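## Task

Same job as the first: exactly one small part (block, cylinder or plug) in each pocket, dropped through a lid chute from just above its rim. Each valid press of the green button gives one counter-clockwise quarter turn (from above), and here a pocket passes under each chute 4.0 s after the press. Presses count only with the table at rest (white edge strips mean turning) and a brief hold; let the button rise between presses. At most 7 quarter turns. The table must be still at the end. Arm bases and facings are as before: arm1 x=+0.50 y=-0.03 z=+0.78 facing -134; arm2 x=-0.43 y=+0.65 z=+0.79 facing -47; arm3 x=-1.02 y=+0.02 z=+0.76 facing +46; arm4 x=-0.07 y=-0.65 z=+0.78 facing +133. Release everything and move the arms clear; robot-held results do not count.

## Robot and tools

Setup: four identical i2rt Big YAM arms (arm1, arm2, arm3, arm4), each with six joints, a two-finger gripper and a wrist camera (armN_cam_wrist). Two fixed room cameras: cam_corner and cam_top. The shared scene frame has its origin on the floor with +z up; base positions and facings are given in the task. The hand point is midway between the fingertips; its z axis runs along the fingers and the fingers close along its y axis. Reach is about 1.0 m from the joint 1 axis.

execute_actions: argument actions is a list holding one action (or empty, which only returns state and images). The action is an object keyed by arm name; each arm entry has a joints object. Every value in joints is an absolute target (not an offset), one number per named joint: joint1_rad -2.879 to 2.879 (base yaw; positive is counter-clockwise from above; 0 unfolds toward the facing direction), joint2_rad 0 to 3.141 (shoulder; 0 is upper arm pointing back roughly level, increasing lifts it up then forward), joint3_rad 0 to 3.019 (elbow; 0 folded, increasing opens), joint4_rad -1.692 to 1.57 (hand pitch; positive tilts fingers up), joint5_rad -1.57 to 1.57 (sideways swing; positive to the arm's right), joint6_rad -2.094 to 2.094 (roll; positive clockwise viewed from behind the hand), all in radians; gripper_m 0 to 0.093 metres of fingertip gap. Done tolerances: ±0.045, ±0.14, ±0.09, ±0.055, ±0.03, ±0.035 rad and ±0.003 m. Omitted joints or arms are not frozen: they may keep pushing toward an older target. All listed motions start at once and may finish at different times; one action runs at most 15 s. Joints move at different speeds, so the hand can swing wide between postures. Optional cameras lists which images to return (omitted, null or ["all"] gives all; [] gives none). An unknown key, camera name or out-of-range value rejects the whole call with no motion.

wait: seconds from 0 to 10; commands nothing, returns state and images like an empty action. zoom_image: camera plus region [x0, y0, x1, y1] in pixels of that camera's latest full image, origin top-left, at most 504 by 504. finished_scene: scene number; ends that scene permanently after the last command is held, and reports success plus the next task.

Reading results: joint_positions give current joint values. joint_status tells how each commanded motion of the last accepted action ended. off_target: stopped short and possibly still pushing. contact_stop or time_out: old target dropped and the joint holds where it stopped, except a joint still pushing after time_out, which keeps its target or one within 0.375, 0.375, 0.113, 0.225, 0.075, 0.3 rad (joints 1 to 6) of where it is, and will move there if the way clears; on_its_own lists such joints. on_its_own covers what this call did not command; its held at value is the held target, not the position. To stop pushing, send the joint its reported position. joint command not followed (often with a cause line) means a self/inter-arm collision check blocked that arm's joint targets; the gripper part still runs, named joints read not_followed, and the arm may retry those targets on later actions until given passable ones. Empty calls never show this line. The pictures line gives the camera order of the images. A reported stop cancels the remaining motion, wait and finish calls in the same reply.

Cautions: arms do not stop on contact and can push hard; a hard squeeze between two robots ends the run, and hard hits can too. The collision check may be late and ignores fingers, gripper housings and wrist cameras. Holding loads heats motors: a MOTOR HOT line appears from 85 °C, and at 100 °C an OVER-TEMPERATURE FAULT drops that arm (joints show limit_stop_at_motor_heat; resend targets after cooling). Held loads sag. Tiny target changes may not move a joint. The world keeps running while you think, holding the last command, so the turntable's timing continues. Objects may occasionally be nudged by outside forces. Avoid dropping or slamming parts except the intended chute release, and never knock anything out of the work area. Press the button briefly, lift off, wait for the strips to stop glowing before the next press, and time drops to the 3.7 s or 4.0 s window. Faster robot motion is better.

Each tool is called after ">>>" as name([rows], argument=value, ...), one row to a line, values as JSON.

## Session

>>> execute_actions(actions=[])

Scene clock: 0.00 s.
Motor temperatures (°C, as the motors report them): arm1=[25 29 30 24 25 24] | arm2=[24 29 29 26 24 25] | arm3=[24 27 31 24 27 26] | arm4=[24 27 32 24 27 24]
arm1.joint_positions: joint1_rad=+0.271 joint2_rad=+0.431 joint3_rad=+1.464 joint4_rad=-1.546 joint5_rad=+0.015 joint6_rad=-0.010 gripper_m=+0.095
arm1.joint_status: not commanded
arm1.hand: x=+0.4454 y=-0.1269 z=+1.3426 quat_wxyz=(-0.251, -0.739, -0.446, +0.439) (m; scene frame)
arm2.joint_positions: joint1_rad=-0.425 joint2_rad=+0.442 joint3_rad=+1.469 joint4_rad=-1.552 joint5_rad=-0.009 joint6_rad=-0.002 gripper_m=+0.094
arm2.joint_status: not commanded
arm2.hand: x=-0.3965 y=+0.5458 z=+1.3536 quat_wxyz=(-0.414, -0.501, -0.702, +0.292) (m; scene frame)
arm3.joint_positions: joint1_rad=-0.295 joint2_rad=+0.420 joint3_rad=+1.470 joint4_rad=-1.519 joint5_rad=-0.015 joint6_rad=+0.004 gripper_m=+0.095
arm3.joint_status: not commanded
arm3.hand: x=-0.9142 y=+0.0837 z=+1.3276 quat_wxyz=(-0.499, +0.215, -0.829, -0.136) (m; scene frame)
arm4.joint_positions: joint1_rad=+0.175 joint2_rad=+0.424 joint3_rad=+1.464 joint4_rad=-1.540 joint5_rad=-0.001 joint6_rad=-0.004 gripper_m=+0.095
arm4.joint_status: not commanded
arm4.hand: x=-0.1681 y=-0.5881 z=+1.3358 quat_wxyz=(-0.167, +0.818, -0.265, -0.481) (m; scene frame)
pictures: arm1_cam_wrist, arm2_cam_wrist, arm3_cam_wrist, arm4_cam_wrist, cam_corner, cam_top
Images, in order (width x height): arm1_cam_wrist 616x616, arm2_cam_wrist 616x616, arm3_cam_wrist 616x616, arm4_cam_wrist 616x616, cam_corner 672x504, cam_top 672x504.

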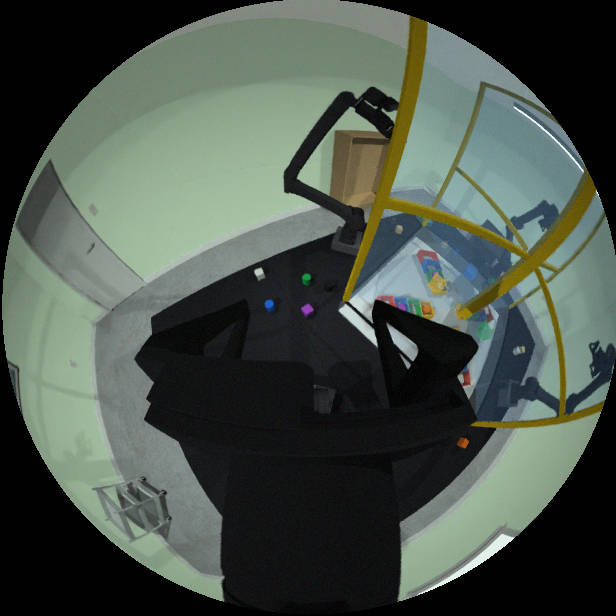

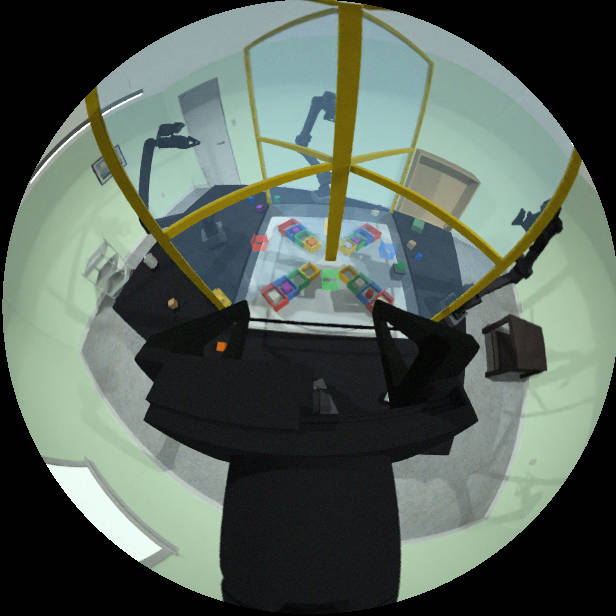

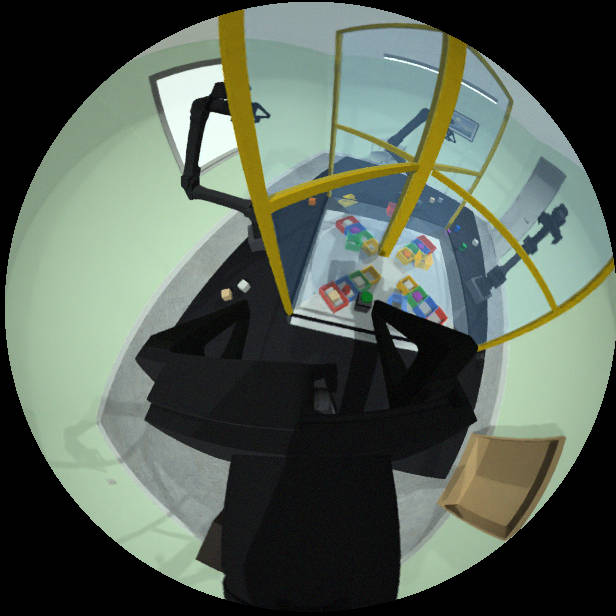

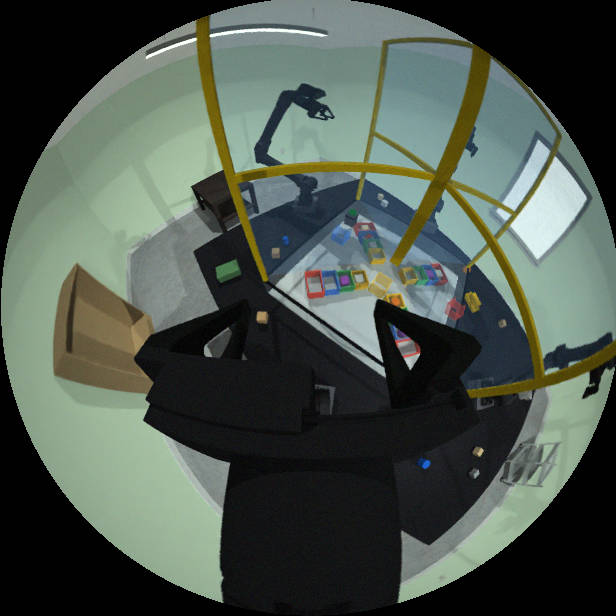

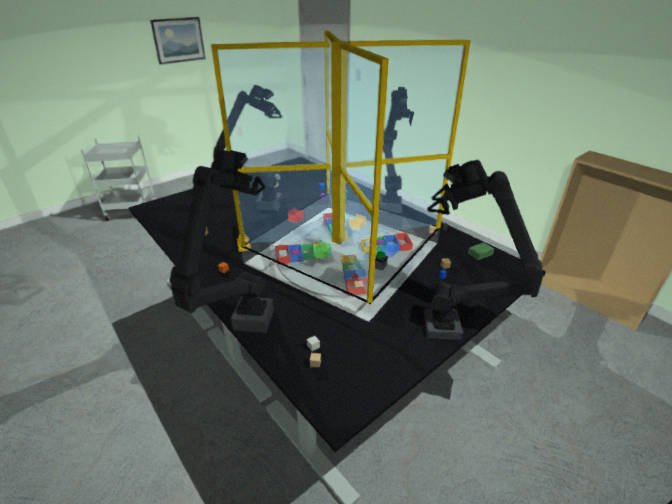

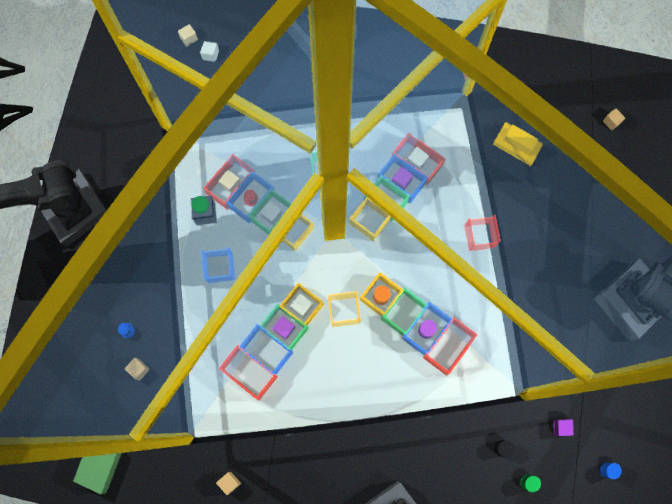

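>>> zoom_image(camera="cam_top", region=[180, 110, 510, 420])

>>> zoom_image(camera="arm2_cam_wrist", region=[230, 200, 430, 330])

Region (180, 110, 510, 420) of cam_top's 672x504 image, scaled by 1.527, with more detail than that image has; it fills the top 473 rows of this view, and the rest is white.

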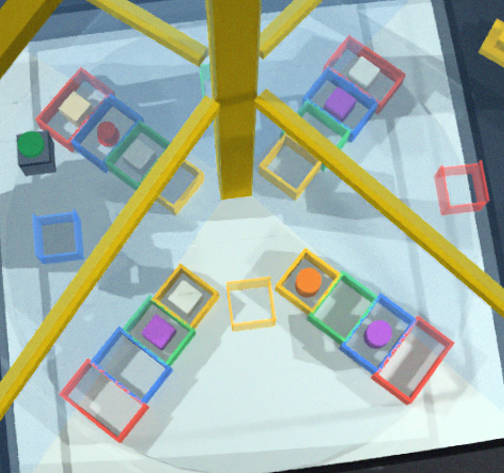

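Region (230, 200, 430, 330) of arm2_cam_wrist's 616x616 image, scaled by 2.520, with more detail than that image has; it fills the top 328 rows of this view, and the rest is white.

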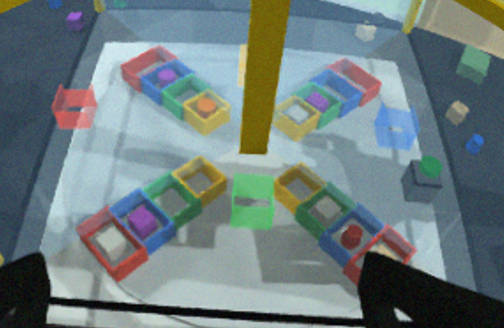

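>>> execute_actions([
  {"arm1":{"joints":{"joint1_rad":0.71,"joint2_rad":0.8,"joint3_rad":1.07}},"arm2":{"joints":{"joint1_rad":-2.01,"joint2_rad":0.8,"joint3_rad":0.8}},"arm3":{"joints":{"joint1_rad":-1.765,"joint2_rad":0.8,"joint3_rad":0.92}},"arm4":{"joints":{"joint1_rad":0.745,"joint2_rad":0.8,"joint3_rad":0.99}}},
], cameras=[])

>>> execute_actions([
  {"arm1":{"joints":{"joint2_rad":1.61,"joint4_rad":-0.99}},"arm2":{"joints":{"joint2_rad":1.4,"joint4_rad":-0.96}},"arm3":{"joints":{"joint2_rad":1.47,"joint4_rad":-0.98}},"arm4":{"joints":{"joint2_rad":1.53,"joint4_rad":-0.98}}},
], cameras=["arm1_cam_wrist","arm2_cam_wrist","arm3_cam_wrist","arm4_cam_wrist"])

Scene clock: 41.50 s.
Motor temperatures (°C, as the motors report them): arm1=[25 29 32 25 25 24] | arm2=[24 29 31 26 24 25] | arm3=[24 27 33 24 27 26] | arm4=[24 27 35 24 27 24]
arm1.joint_positions: joint1_rad=+0.701 joint2_rad=+0.792 joint3_rad=+1.046 joint4_rad=-1.545 joint5_rad=+0.015 joint6_rad=-0.010 gripper_m=+0.095
arm1.joint_status: all done
arm1.hand: x=+0.4839 y=-0.2672 z=+1.0924 quat_wxyz=(-0.088, -0.718, -0.682, +0.109) (m; scene frame)
arm2.joint_positions: joint1_rad=-2.000 joint2_rad=+0.802 joint3_rad=+0.810 joint4_rad=-1.549 joint5_rad=-0.009 joint6_rad=-0.002 gripper_m=+0.094
arm2.joint_status: all done
arm2.hand: x=-0.6191 y=+0.5898 z=+1.0012 quat_wxyz=(-0.014, -0.987, -0.161, +0.012) (m; scene frame)
arm3.joint_positions: joint1_rad=-1.763 joint2_rad=+0.809 joint3_rad=+0.926 joint4_rad=-1.512 joint5_rad=-0.014 joint6_rad=+0.004 gripper_m=+0.095
arm3.joint_status: all done
arm3.hand: x=-0.8833 y=-0.1644 z=+1.0156 quat_wxyz=(-0.077, -0.463, -0.882, +0.040) (m; scene frame)
arm4.joint_positions: joint1_rad=+0.735 joint2_rad=+0.795 joint3_rad=+0.962 joint4_rad=-1.538 joint5_rad=+0.000 joint6_rad=-0.004 gripper_m=+0.095
arm4.joint_status: all done
arm4.hand: x=-0.3038 y=-0.6343 z=+1.0454 quat_wxyz=(-0.010, +0.995, -0.037, -0.095) (m; scene frame)
pictures: none
No camera images: the call's "cameras" was empty. Leave "cameras" out to get every camera's image.

Scene clock: 42.93 s.
Motor temperatures (°C, as the motors report them): arm1=[25 29 32 25 25 24] | arm2=[24 29 31 26 24 25] | arm3=[24 27 33 24 27 26] | arm4=[24 27 35 24 27 24]
arm1.joint_positions: joint1_rad=+0.701 joint2_rad=+1.615 joint3_rad=+1.046 joint4_rad=-1.001 joint5_rad=+0.015 joint6_rad=-0.010 gripper_m=+0.095
arm1.joint_status: all done
arm1.hand: x=+0.4715 y=-0.4537 z=+0.8392 quat_wxyz=(+0.007, -0.724, -0.689, +0.007) (m; scene frame)
arm2.joint_positions: joint1_rad=-2.000 joint2_rad=+1.396 joint3_rad=+0.805 joint4_rad=-0.975 joint5_rad=-0.009 joint6_rad=-0.002 gripper_m=+0.094
arm2.joint_status: all done
arm2.hand: x=-0.7551 y=+0.5419 z=+0.8501 quat_wxyz=(-0.012, -0.987, -0.161, -0.001) (m; scene frame)
arm3.joint_positions: joint1_rad=-1.763 joint2_rad=+1.464 joint3_rad=+0.926 joint4_rad=-0.990 joint5_rad=-0.014 joint6_rad=+0.004 gripper_m=+0.095
arm3.joint_status: all done
arm3.hand: x=-0.7972 y=-0.2937 z=+0.8343 quat_wxyz=(-0.018, -0.466, -0.885, +0.010) (m; scene frame)
arm4.joint_positions: joint1_rad=+0.735 joint2_rad=+1.541 joint3_rad=+0.962 joint4_rad=-0.994 joint5_rad=+0.000 joint6_rad=-0.004 gripper_m=+0.095
arm4.joint_status: all done
arm4.hand: x=-0.4683 y=-0.6185 z=+0.8292 quat_wxyz=(-0.006, +0.999, -0.038, +0.006) (m; scene frame)
pictures: arm1_cam_wrist, arm2_cam_wrist, arm3_cam_wrist, arm4_cam_wrist
Images, in order (width x height): arm1_cam_wrist 616x616, arm2_cam_wrist 616x616, arm3_cam_wrist 616x616, arm4_cam_wrist 616x616.

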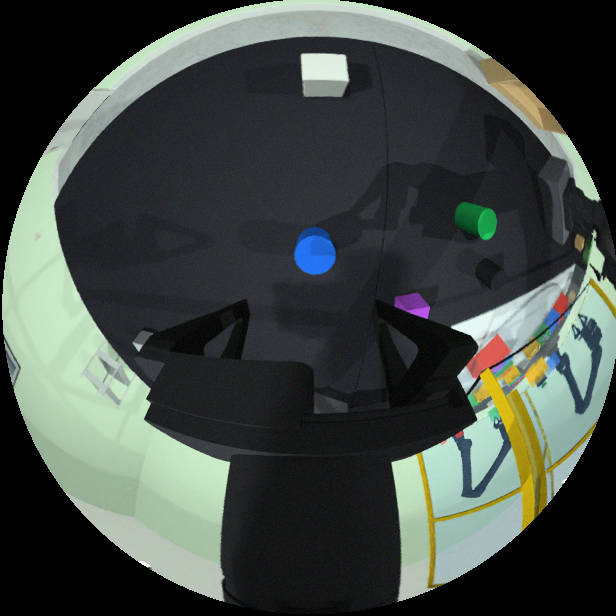

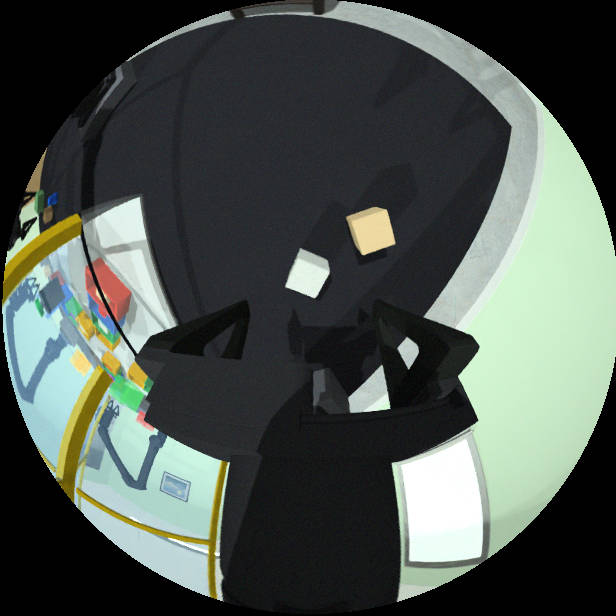

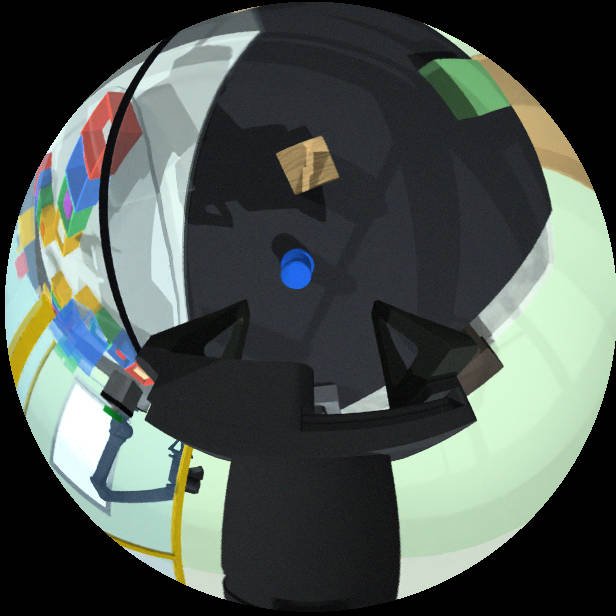

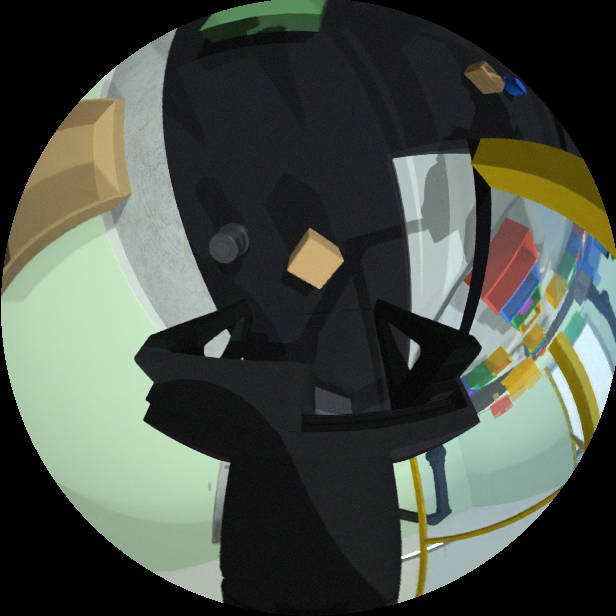

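>>> execute_actions([
  {"arm1":{"joints":{"joint4_rad":-0.9}},"arm2":{"joints":{"joint6_rad":0.36,"gripper_m":0.075}},"arm3":{"joints":{"joint1_rad":-1.73}},"arm4":{"joints":{"joint1_rad":0.71,"joint4_rad":-0.92,"joint6_rad":0.58,"gripper_m":0.07}}},
], cameras=[])

>>> execute_actions([
  {"arm1":{"joints":{"joint2_rad":1.8,"joint3_rad":1.04,"joint4_rad":-0.78}},"arm2":{"joints":{"joint2_rad":1.59,"joint3_rad":0.69,"joint4_rad":-0.655}},"arm3":{"joints":{"joint2_rad":1.624,"joint3_rad":0.86,"joint4_rad":-0.77}},"arm4":{"joints":{"joint2_rad":1.7,"joint3_rad":0.945,"joint4_rad":-0.775}}},
], cameras=["arm1_cam_wrist","arm2_cam_wrist","arm3_cam_wrist","arm4_cam_wrist"])

Scene clock: 56.00 s.
Motor temperatures (°C, as the motors report them): arm1=[25 29 33 25 25 24] | arm2=[24 29 31 26 24 25] | arm3=[24 27 33 24 27 26] | arm4=[24 28 36 24 27 24]
arm1.joint_positions: joint1_rad=+0.701 joint2_rad=+1.615 joint3_rad=+1.046 joint4_rad=-0.912 joint5_rad=+0.015 joint6_rad=-0.010 gripper_m=+0.095
arm1.joint_status: all done
arm1.hand: x=+0.4702 y=-0.4755 z=+0.8402 quat_wxyz=(-0.024, -0.724, -0.688, +0.040) (m; scene frame)
arm2.joint_positions: joint1_rad=-2.000 joint2_rad=+1.396 joint3_rad=+0.805 joint4_rad=-0.975 joint5_rad=-0.009 joint6_rad=+0.347 gripper_m=+0.075
arm2.joint_status: all done
arm2.hand: x=-0.7551 y=+0.5419 z=+0.8501 quat_wxyz=(-0.012, -1.000, +0.013, -0.003) (m; scene frame)
arm3.joint_positions: joint1_rad=-1.732 joint2_rad=+1.464 joint3_rad=+0.926 joint4_rad=-0.990 joint5_rad=-0.014 joint6_rad=+0.004 gripper_m=+0.095
arm3.joint_status: all done
arm3.hand: x=-0.7875 y=-0.2867 z=+0.8342 quat_wxyz=(-0.018, -0.452, -0.892, +0.009) (m; scene frame)
arm4.joint_positions: joint1_rad=+0.723 joint2_rad=+1.541 joint3_rad=+0.962 joint4_rad=-0.936 joint5_rad=+0.000 joint6_rad=+0.568 gripper_m=+0.070
arm4.joint_status: all done
arm4.hand: x=-0.4823 y=-0.6124 z=+0.8295 quat_wxyz=(+0.000, +0.946, -0.323, -0.025) (m; scene frame)
pictures: none
No camera images: the call's "cameras" was empty. Leave "cameras" out to get every camera's image.

Scene clock: 57.13 s.
Motor temperatures (°C, as the motors report them): arm1=[25 29 33 25 25 24] | arm2=[24 29 31 26 24 25] | arm3=[24 27 33 24 27 26] | arm4=[24 28 35 24 27 24]
arm1.joint_positions: joint1_rad=+0.701 joint2_rad=+1.809 joint3_rad=+1.030 joint4_rad=-0.790 joint5_rad=+0.015 joint6_rad=-0.010 gripper_m=+0.095
arm1.joint_status: all done
arm1.hand: x=+0.4698 y=-0.4746 z=+0.7533 quat_wxyz=(+0.006, -0.724, -0.689, +0.008) (m; scene frame)
arm2.joint_positions: joint1_rad=-2.000 joint2_rad=+1.598 joint3_rad=+0.686 joint4_rad=-0.670 joint5_rad=-0.009 joint6_rad=+0.347 gripper_m=+0.075
arm2.joint_status: all done
arm2.hand: x=-0.7448 y=+0.5437 z=+0.7530 quat_wxyz=(-0.009, -1.000, +0.013, -0.011) (m; scene frame)
arm3.joint_positions: joint1_rad=-1.732 joint2_rad=+1.629 joint3_rad=+0.861 joint4_rad=-0.780 joint5_rad=-0.014 joint6_rad=+0.004 gripper_m=+0.095
arm3.joint_status: all done
arm3.hand: x=-0.7856 y=-0.2911 z=+0.7549 quat_wxyz=(-0.009, -0.452, -0.892, +0.005) (m; scene frame)
arm4.joint_positions: joint1_rad=+0.723 joint2_rad=+1.720 joint3_rad=+0.931 joint4_rad=-0.789 joint5_rad=+0.000 joint6_rad=+0.568 gripper_m=+0.070
arm4.joint_status: all done
arm4.hand: x=-0.4821 y=-0.6114 z=+0.7509 quat_wxyz=(-0.008, +0.946, -0.324, +0.006) (m; scene frame)
pictures: arm1_cam_wrist, arm2_cam_wrist, arm3_cam_wrist, arm4_cam_wrist
Images, in order (width x height): arm1_cam_wrist 616x616, arm2_cam_wrist 616x616, arm3_cam_wrist 616x616, arm4_cam_wrist 616x616.

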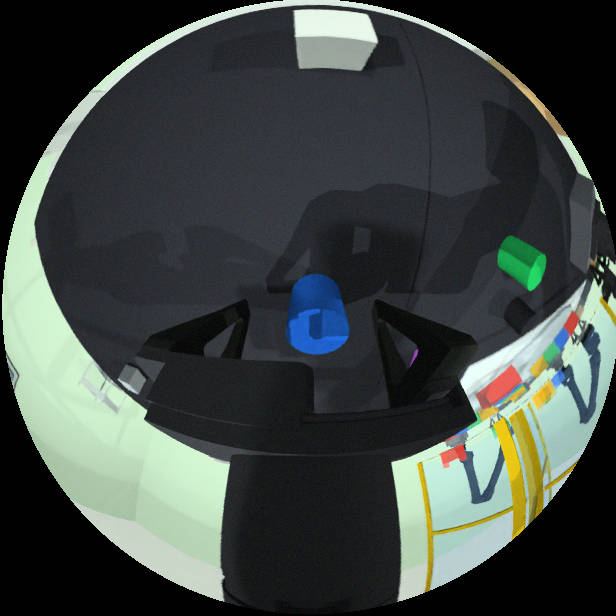

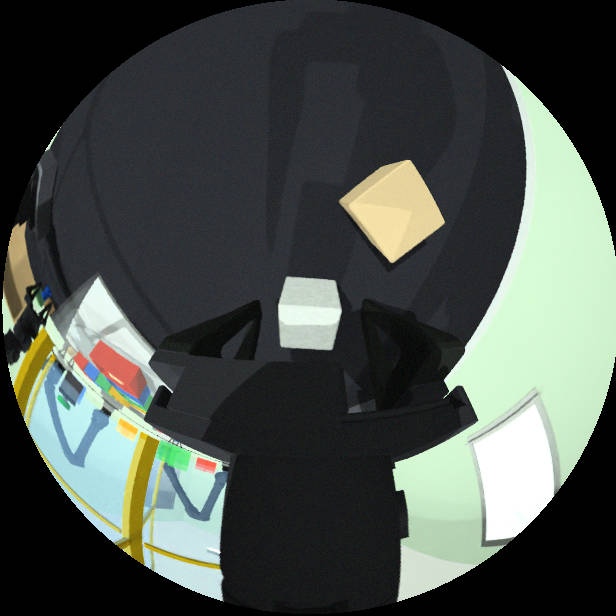

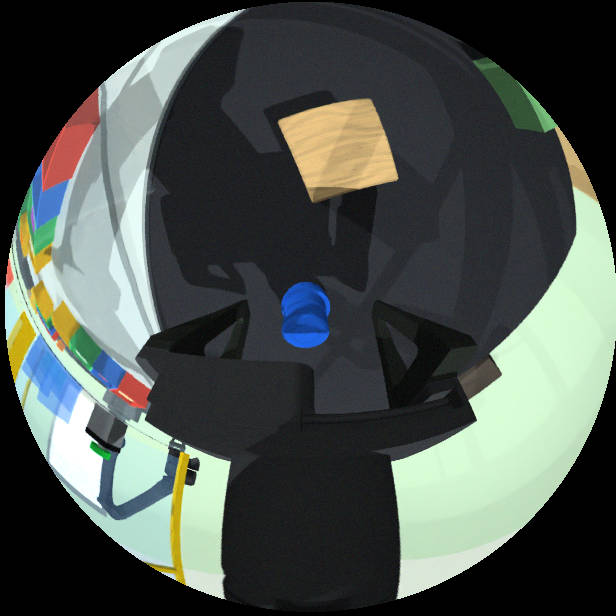

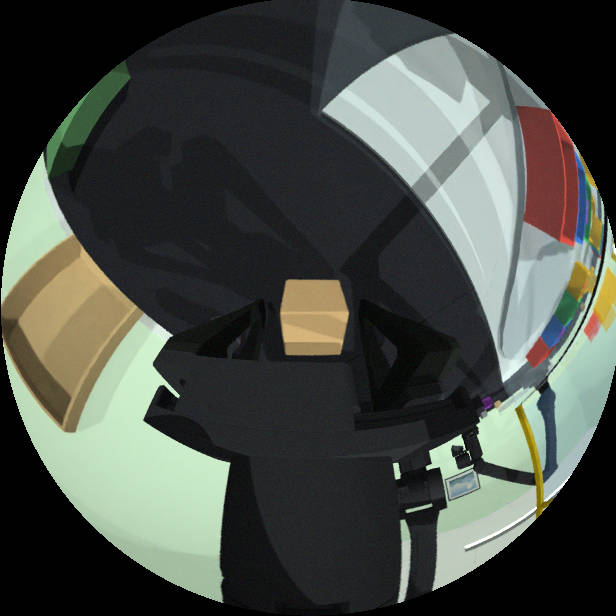

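>>> execute_actions([
  {"arm1":{"joints":{"gripper_m":0.026}},"arm2":{"joints":{"gripper_m":0.026}},"arm3":{"joints":{"gripper_m":0.014}},"arm4":{"joints":{"gripper_m":0.028}}},
], cameras=[])

>>> execute_actions([
  {"arm1":{"joints":{"joint2_rad":0.85,"joint3_rad":0.93,"joint4_rad":-1.62}},"arm2":{"joints":{"joint2_rad":0.85,"joint3_rad":0.93,"joint4_rad":-1.5,"joint6_rad":-0.07}},"arm3":{"joints":{"joint2_rad":0.85,"joint3_rad":0.93,"joint4_rad":-1.5}},"arm4":{"joints":{"joint2_rad":0.85,"joint4_rad":-1.5,"joint6_rad":0.07}}},
], cameras=[])

>>> execute_actions([
  {"arm1":{"joints":{"joint1_rad":-1.003,"joint6_rad":-0.47}},"arm2":{"joints":{"joint1_rad":-0.54}},"arm3":{"joints":{"joint1_rad":-0.792}},"arm4":{"joints":{"joint1_rad":-0.416}}},
], cameras=[])

>>> execute_actions([
  {"arm1":{"joints":{"joint2_rad":1.53,"joint3_rad":1.42,"joint4_rad":-1.33}},"arm2":{"joints":{"joint2_rad":1.4,"joint3_rad":1.205,"joint4_rad":-0.92}},"arm3":{"joints":{"joint2_rad":1.27,"joint3_rad":1.3,"joint4_rad":-1.375}},"arm4":{"joints":{"joint2_rad":1.5,"joint3_rad":1.38,"joint4_rad":-1.05}}},
], cameras=[])

>>> execute_actions([
  {"arm1":{"joints":{"joint2_rad":1.62}},"arm2":{"joints":{"joint2_rad":1.49}},"arm3":{"joints":{"joint2_rad":1.36,"joint3_rad":1.255}},"arm4":{"joints":{"joint2_rad":1.6}}},
], cameras=["arm1_cam_wrist","arm2_cam_wrist","arm3_cam_wrist","arm4_cam_wrist"])

Scene clock: 78.20 s.
Motor temperatures (°C, as the motors report them): arm1=[25 30 32 24 25 24] | arm2=[24 29 31 26 24 25] | arm3=[24 27 32 24 27 26] | arm4=[24 28 35 24 27 24]
arm1.joint_positions: joint1_rad=+0.701 joint2_rad=+1.809 joint3_rad=+1.030 joint4_rad=-0.790 joint5_rad=+0.015 joint6_rad=-0.010 gripper_m=+0.039
arm1.joint_status: gripper_m off_target (ended at +0.039, target +0.026)
arm1.hand: x=+0.4698 y=-0.4746 z=+0.7533 quat_wxyz=(+0.006, -0.724, -0.689, +0.008) (m; scene frame)
arm2.joint_positions: joint1_rad=-2.000 joint2_rad=+1.598 joint3_rad=+0.686 joint4_rad=-0.670 joint5_rad=-0.009 joint6_rad=+0.348 gripper_m=+0.039
arm2.joint_status: gripper_m off_target (ended at +0.039, target +0.026)
arm2.hand: x=-0.7448 y=+0.5436 z=+0.7530 quat_wxyz=(-0.009, -1.000, +0.013, -0.011) (m; scene frame)
arm3.joint_positions: joint1_rad=-1.732 joint2_rad=+1.629 joint3_rad=+0.861 joint4_rad=-0.779 joint5_rad=-0.016 joint6_rad=+0.004 gripper_m=+0.029
arm3.joint_status: gripper_m off_target (ended at +0.028, target +0.014)
arm3.hand: x=-0.7853 y=-0.2909 z=+0.7549 quat_wxyz=(-0.010, -0.452, -0.892, +0.004) (m; scene frame)
arm4.joint_positions: joint1_rad=+0.723 joint2_rad=+1.720 joint3_rad=+0.931 joint4_rad=-0.789 joint5_rad=+0.000 joint6_rad=+0.569 gripper_m=+0.040
arm4.joint_status: gripper_m off_target (ended at +0.040, target +0.028)
arm4.hand: x=-0.4821 y=-0.6115 z=+0.7509 quat_wxyz=(-0.008, +0.946, -0.324, +0.006) (m; scene frame)
pictures: none
No camera images: the call's "cameras" was empty. Leave "cameras" out to get every camera's image.

Scene clock: 79.73 s.
Motor temperatures (°C, as the motors report them): arm1=[25 30 32 24 25 24] | arm2=[24 29 31 26 24 25] | arm3=[24 27 33 24 27 26] | arm4=[24 28 35 24 27 24]
arm1.joint_positions: joint1_rad=+0.701 joint2_rad=+0.845 joint3_rad=+0.918 joint4_rad=-1.611 joint5_rad=+0.015 joint6_rad=-0.010 gripper_m=+0.039
arm1.joint_status: all done
arm1.hand: x=+0.4854 y=-0.2358 z=+1.0262 quat_wxyz=(-0.004, -0.724, -0.689, +0.019) (m; scene frame)
arm2.joint_positions: joint1_rad=-2.000 joint2_rad=+0.847 joint3_rad=+0.914 joint4_rad=-1.486 joint5_rad=-0.009 joint6_rad=-0.057 gripper_m=+0.039
arm2.joint_status: all done
arm2.hand: x=-0.6606 y=+0.5765 z=+1.0354 quat_wxyz=(-0.022, -0.979, -0.188, +0.072) (m; scene frame)
arm3.joint_positions: joint1_rad=-1.732 joint2_rad=+0.852 joint3_rad=+0.889 joint4_rad=-1.492 joint5_rad=-0.016 joint6_rad=+0.004 gripper_m=+0.029
arm3.joint_status: all done
arm3.hand: x=-0.8764 y=-0.1616 z=+0.9917 quat_wxyz=(-0.051, -0.451, -0.891, +0.025) (m; scene frame)
arm4.joint_positions: joint1_rad=+0.723 joint2_rad=+0.847 joint3_rad=+0.931 joint4_rad=-1.489 joint5_rad=+0.000 joint6_rad=+0.082 gripper_m=+0.040
arm4.joint_status: all done
arm4.hand: x=-0.3160 y=-0.6301 z=+1.0231 quat_wxyz=(-0.006, +0.993, -0.086, -0.079) (m; scene frame)
pictures: none
No camera images: the call's "cameras" was empty. Leave "cameras" out to get every camera's image.

Scene clock: 81.57 s.
Motor temperatures (°C, as the motors report them): arm1=[25 30 32 24 25 24] | arm2=[24 29 31 26 24 25] | arm3=[24 27 33 24 27 26] | arm4=[24 28 35 24 27 24]
arm1.joint_positions: joint1_rad=-0.992 joint2_rad=+0.845 joint3_rad=+0.918 joint4_rad=-1.611 joint5_rad=+0.015 joint6_rad=-0.452 gripper_m=+0.039
arm1.joint_status: all done
arm1.hand: x=+0.2948 y=+0.0152 z=+1.0268 quat_wxyz=(+0.013, -0.991, -0.134, +0.015) (m; scene frame)
arm2.joint_positions: joint1_rad=-0.550 joint2_rad=+0.847 joint3_rad=+0.914 joint4_rad=-1.486 joint5_rad=-0.009 joint6_rad=-0.059 gripper_m=+0.039
arm2.joint_status: all done
arm2.hand: x=-0.3841 y=+0.4185 z=+1.0397 quat_wxyz=(-0.067, -0.607, -0.790, +0.050) (m; scene frame)
arm3.joint_positions: joint1_rad=-0.794 joint2_rad=+0.852 joint3_rad=+0.889 joint4_rad=-1.492 joint5_rad=-0.015 joint6_rad=+0.004 gripper_m=+0.028
arm3.joint_status: all done
arm3.hand: x=-0.7834 y=+0.0278 z=+0.9892 quat_wxyz=(-0.051, +0.000, -0.999, -0.004) (m; scene frame)
arm4.joint_positions: joint1_rad=-0.406 joint2_rad=+0.847 joint3_rad=+0.931 joint4_rad=-1.489 joint5_rad=+0.000 joint6_rad=+0.080 gripper_m=+0.040
arm4.joint_status: all done
arm4.hand: x=-0.1570 y=-0.4243 z=+1.0269 quat_wxyz=(-0.052, +0.793, -0.603, -0.069) (m; scene frame)
pictures: none
No camera images: the call's "cameras" was empty. Leave "cameras" out to get every camera's image.

Scene clock: 83.17 s.
Motor temperatures (°C, as the motors report them): arm1=[25 30 33 24 25 24] | arm2=[24 29 32 26 24 25] | arm3=[24 27 34 24 27 26] | arm4=[24 28 35 24 27 24]
arm1.joint_positions: joint1_rad=-0.992 joint2_rad=+1.537 joint3_rad=+1.377 joint4_rad=-1.335 joint5_rad=+0.015 joint6_rad=-0.453 gripper_m=+0.039
arm1.joint_status: all done
arm1.hand: x=+0.0366 y=+0.0628 z=+0.9923 quat_wxyz=(+0.019, -0.990, -0.134, +0.036) (m; scene frame)
arm2.joint_positions: joint1_rad=-0.550 joint2_rad=+1.414 joint3_rad=+1.174 joint4_rad=-0.941 joint5_rad=-0.009 joint6_rad=-0.059 gripper_m=+0.039
arm2.joint_status: all done
arm2.hand: x=-0.3330 y=+0.1688 z=+0.9992 quat_wxyz=(-0.156, -0.597, -0.777, +0.127) (m; scene frame)
arm3.joint_positions: joint1_rad=-0.794 joint2_rad=+1.272 joint3_rad=+1.242 joint4_rad=-1.379 joint5_rad=-0.015 joint6_rad=+0.004 gripper_m=+0.028
arm3.joint_status: all done
arm3.hand: x=-0.6202 y=+0.0285 z=+1.0153 quat_wxyz=(-0.074, +0.000, -0.997, -0.004) (m; scene frame)
arm4.joint_positions: joint1_rad=-0.406 joint2_rad=+1.519 joint3_rad=+1.333 joint4_rad=-1.067 joint5_rad=+0.000 joint6_rad=+0.080 gripper_m=+0.040
arm4.joint_status: all done
arm4.hand: x=-0.2524 y=-0.1616 z=+0.9880 quat_wxyz=(-0.093, +0.786, -0.597, -0.132) (m; scene frame)
pictures: none
No camera images: the call's "cameras" was empty. Leave "cameras" out to get every camera's image.

Scene clock: 84.13 s.
Motor temperatures (°C, as the motors report them): arm1=[25 30 33 24 25 24] | arm2=[24 29 32 26 24 25] | arm3=[24 27 34 24 27 26] | arm4=[24 28 36 24 27 24]
arm1.joint_positions: joint1_rad=-0.992 joint2_rad=+1.624 joint3_rad=+1.384 joint4_rad=-1.335 joint5_rad=+0.015 joint6_rad=-0.453 gripper_m=+0.039
arm1.joint_status: all done
arm1.hand: x=+0.0295 y=+0.0641 z=+0.9556 quat_wxyz=(+0.007, -0.991, -0.135, -0.002) (m; scene frame)
arm2.joint_positions: joint1_rad=-0.550 joint2_rad=+1.491 joint3_rad=+1.174 joint4_rad=-0.939 joint5_rad=-0.009 joint6_rad=-0.059 gripper_m=+0.039
arm2.joint_status: all done
arm2.hand: x=-0.3319 y=+0.1640 z=+0.9629 quat_wxyz=(-0.129, -0.601, -0.782, +0.103) (m; scene frame)
arm3.joint_positions: joint1_rad=-0.794 joint2_rad=+1.361 joint3_rad=+1.242 joint4_rad=-1.379 joint5_rad=-0.015 joint6_rad=+0.004 gripper_m=+0.028
arm3.joint_status: all done
arm3.hand: x=-0.6108 y=+0.0283 z=+0.9814 quat_wxyz=(-0.030, +0.000, -1.000, -0.004) (m; scene frame)
arm4.joint_positions: joint1_rad=-0.406 joint2_rad=+1.619 joint3_rad=+1.333 joint4_rad=-1.067 joint5_rad=+0.000 joint6_rad=+0.080 gripper_m=+0.040
arm4.joint_status: all done
arm4.hand: x=-0.2537 y=-0.1560 z=+0.9380 quat_wxyz=(-0.066, +0.791, -0.601, -0.091) (m; scene frame)
pictures: arm1_cam_wrist, arm2_cam_wrist, arm3_cam_wrist, arm4_cam_wrist
Images, in order (width x height): arm1_cam_wrist 616x616, arm2_cam_wrist 616x616, arm3_cam_wrist 616x616, arm4_cam_wrist 616x616.

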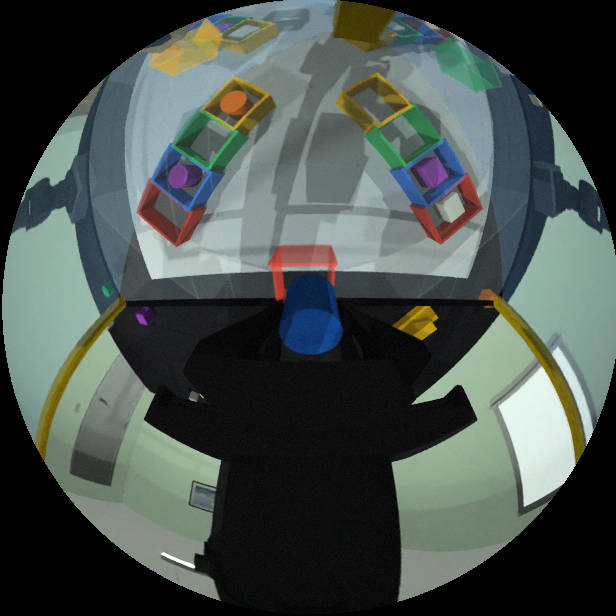

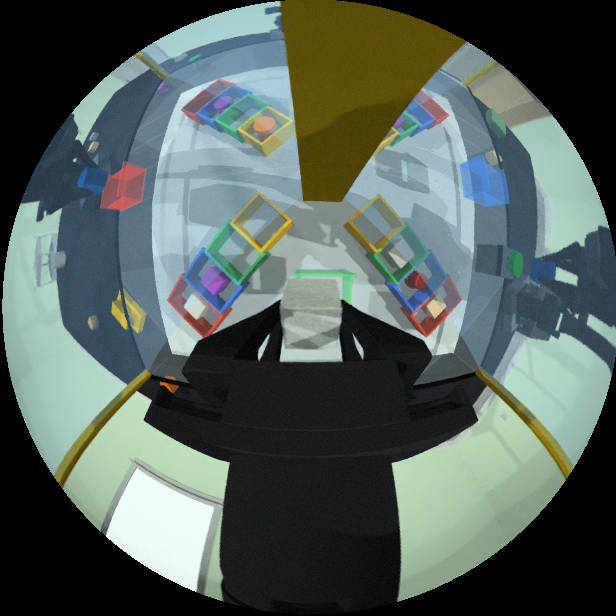

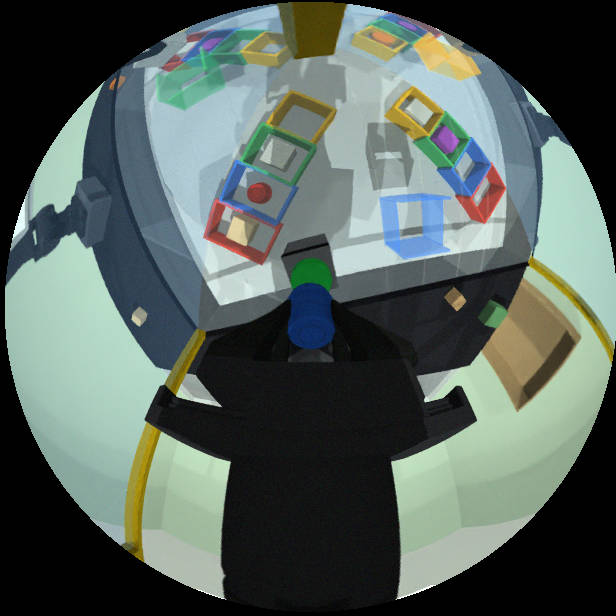

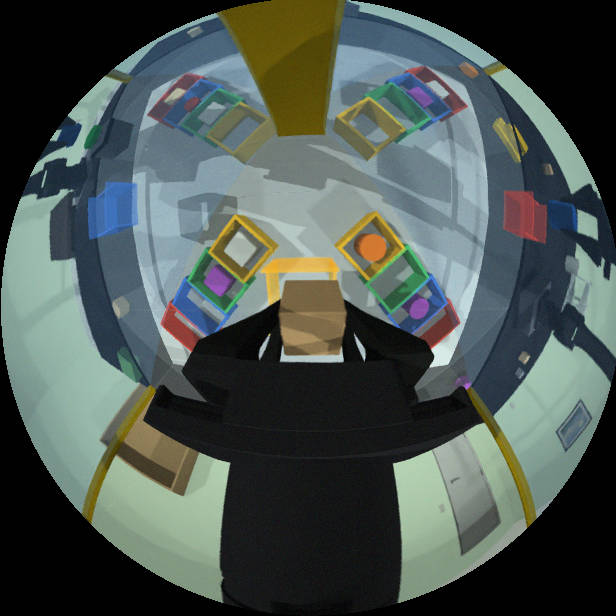

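>>> execute_actions([
  {"arm1":{"joints":{"joint1_rad":-0.972,"joint3_rad":1.355}},"arm2":{"joints":{"joint1_rad":-0.586,"joint2_rad":1.53,"joint4_rad":-0.98}},"arm3":{"joints":{"joint2_rad":1.4}},"arm4":{"joints":{"joint1_rad":-0.38}}},
], cameras=["arm1_cam_wrist","arm2_cam_wrist","arm4_cam_wrist"])

Scene clock: 90.33 s.
Motor temperatures (°C, as the motors report them): arm1=[25 30 33 24 25 24] | arm2=[24 29 33 26 24 25] | arm3=[24 27 34 24 27 26] | arm4=[24 28 37 24 27 24]
arm1.joint_positions: joint1_rad=-0.987 joint2_rad=+1.623 joint3_rad=+1.351 joint4_rad=-1.335 joint5_rad=+0.015 joint6_rad=-0.453 gripper_m=+0.039
arm1.joint_status: all done
arm1.hand: x=+0.0400 y=+0.0595 z=+0.9439 quat_wxyz=(+0.002, -0.990, -0.138, -0.017) (m; scene frame)
arm2.joint_positions: joint1_rad=-0.577 joint2_rad=+1.519 joint3_rad=+1.174 joint4_rad=-0.967 joint5_rad=-0.009 joint6_rad=-0.059 gripper_m=+0.039
arm2.joint_status: all done
arm2.hand: x=-0.3461 y=+0.1672 z=+0.9477 quat_wxyz=(-0.107, -0.614, -0.777, +0.086) (m; scene frame)
arm3.joint_positions: joint1_rad=-0.794 joint2_rad=+1.386 joint3_rad=+1.242 joint4_rad=-1.379 joint5_rad=-0.015 joint6_rad=+0.004 gripper_m=+0.028
arm3.joint_status: all done
arm3.hand: x=-0.6087 y=+0.0282 z=+0.9715 quat_wxyz=(-0.017, +0.000, -1.000, -0.004) (m; scene frame)
arm4.joint_positions: joint1_rad=-0.391 joint2_rad=+1.619 joint3_rad=+1.333 joint4_rad=-1.067 joint5_rad=+0.000 joint6_rad=+0.080 gripper_m=+0.040
arm4.joint_status: all done
arm4.hand: x=-0.2609 y=-0.1587 z=+0.9379 quat_wxyz=(-0.066, +0.796, -0.595, -0.092) (m; scene frame)
pictures: arm1_cam_wrist, arm2_cam_wrist, arm4_cam_wrist
Images, in order (width x height): arm1_cam_wrist 616x616, arm2_cam_wrist 616x616, arm4_cam_wrist 616x616.

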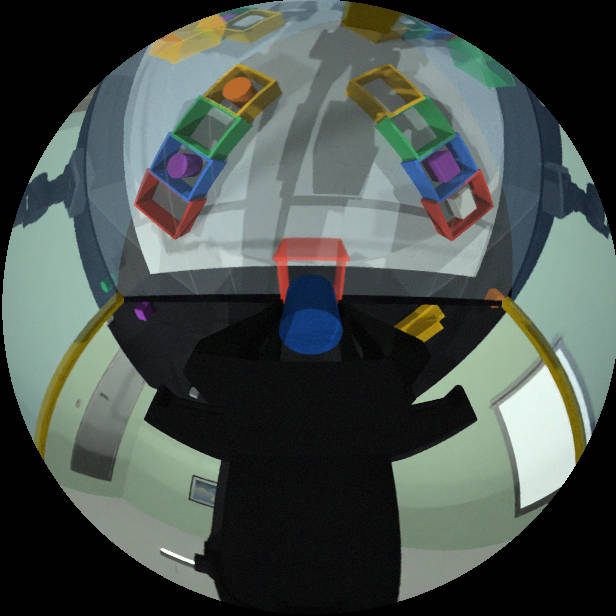

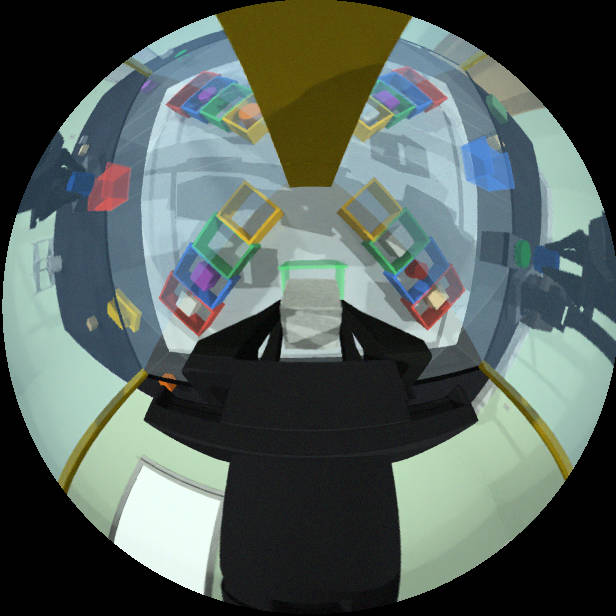

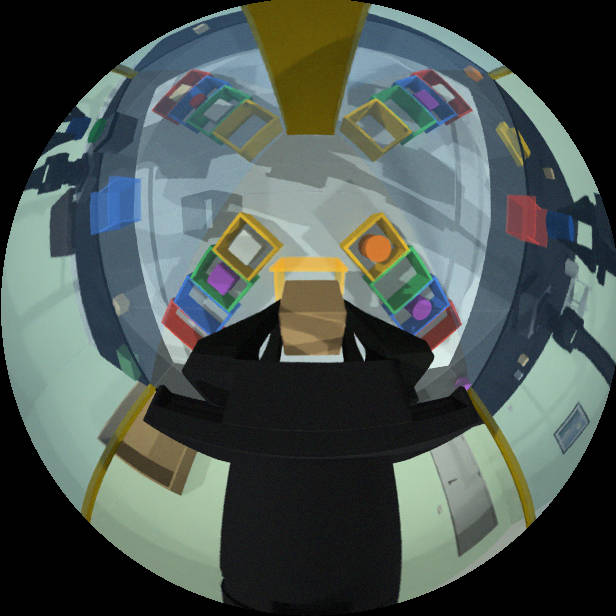

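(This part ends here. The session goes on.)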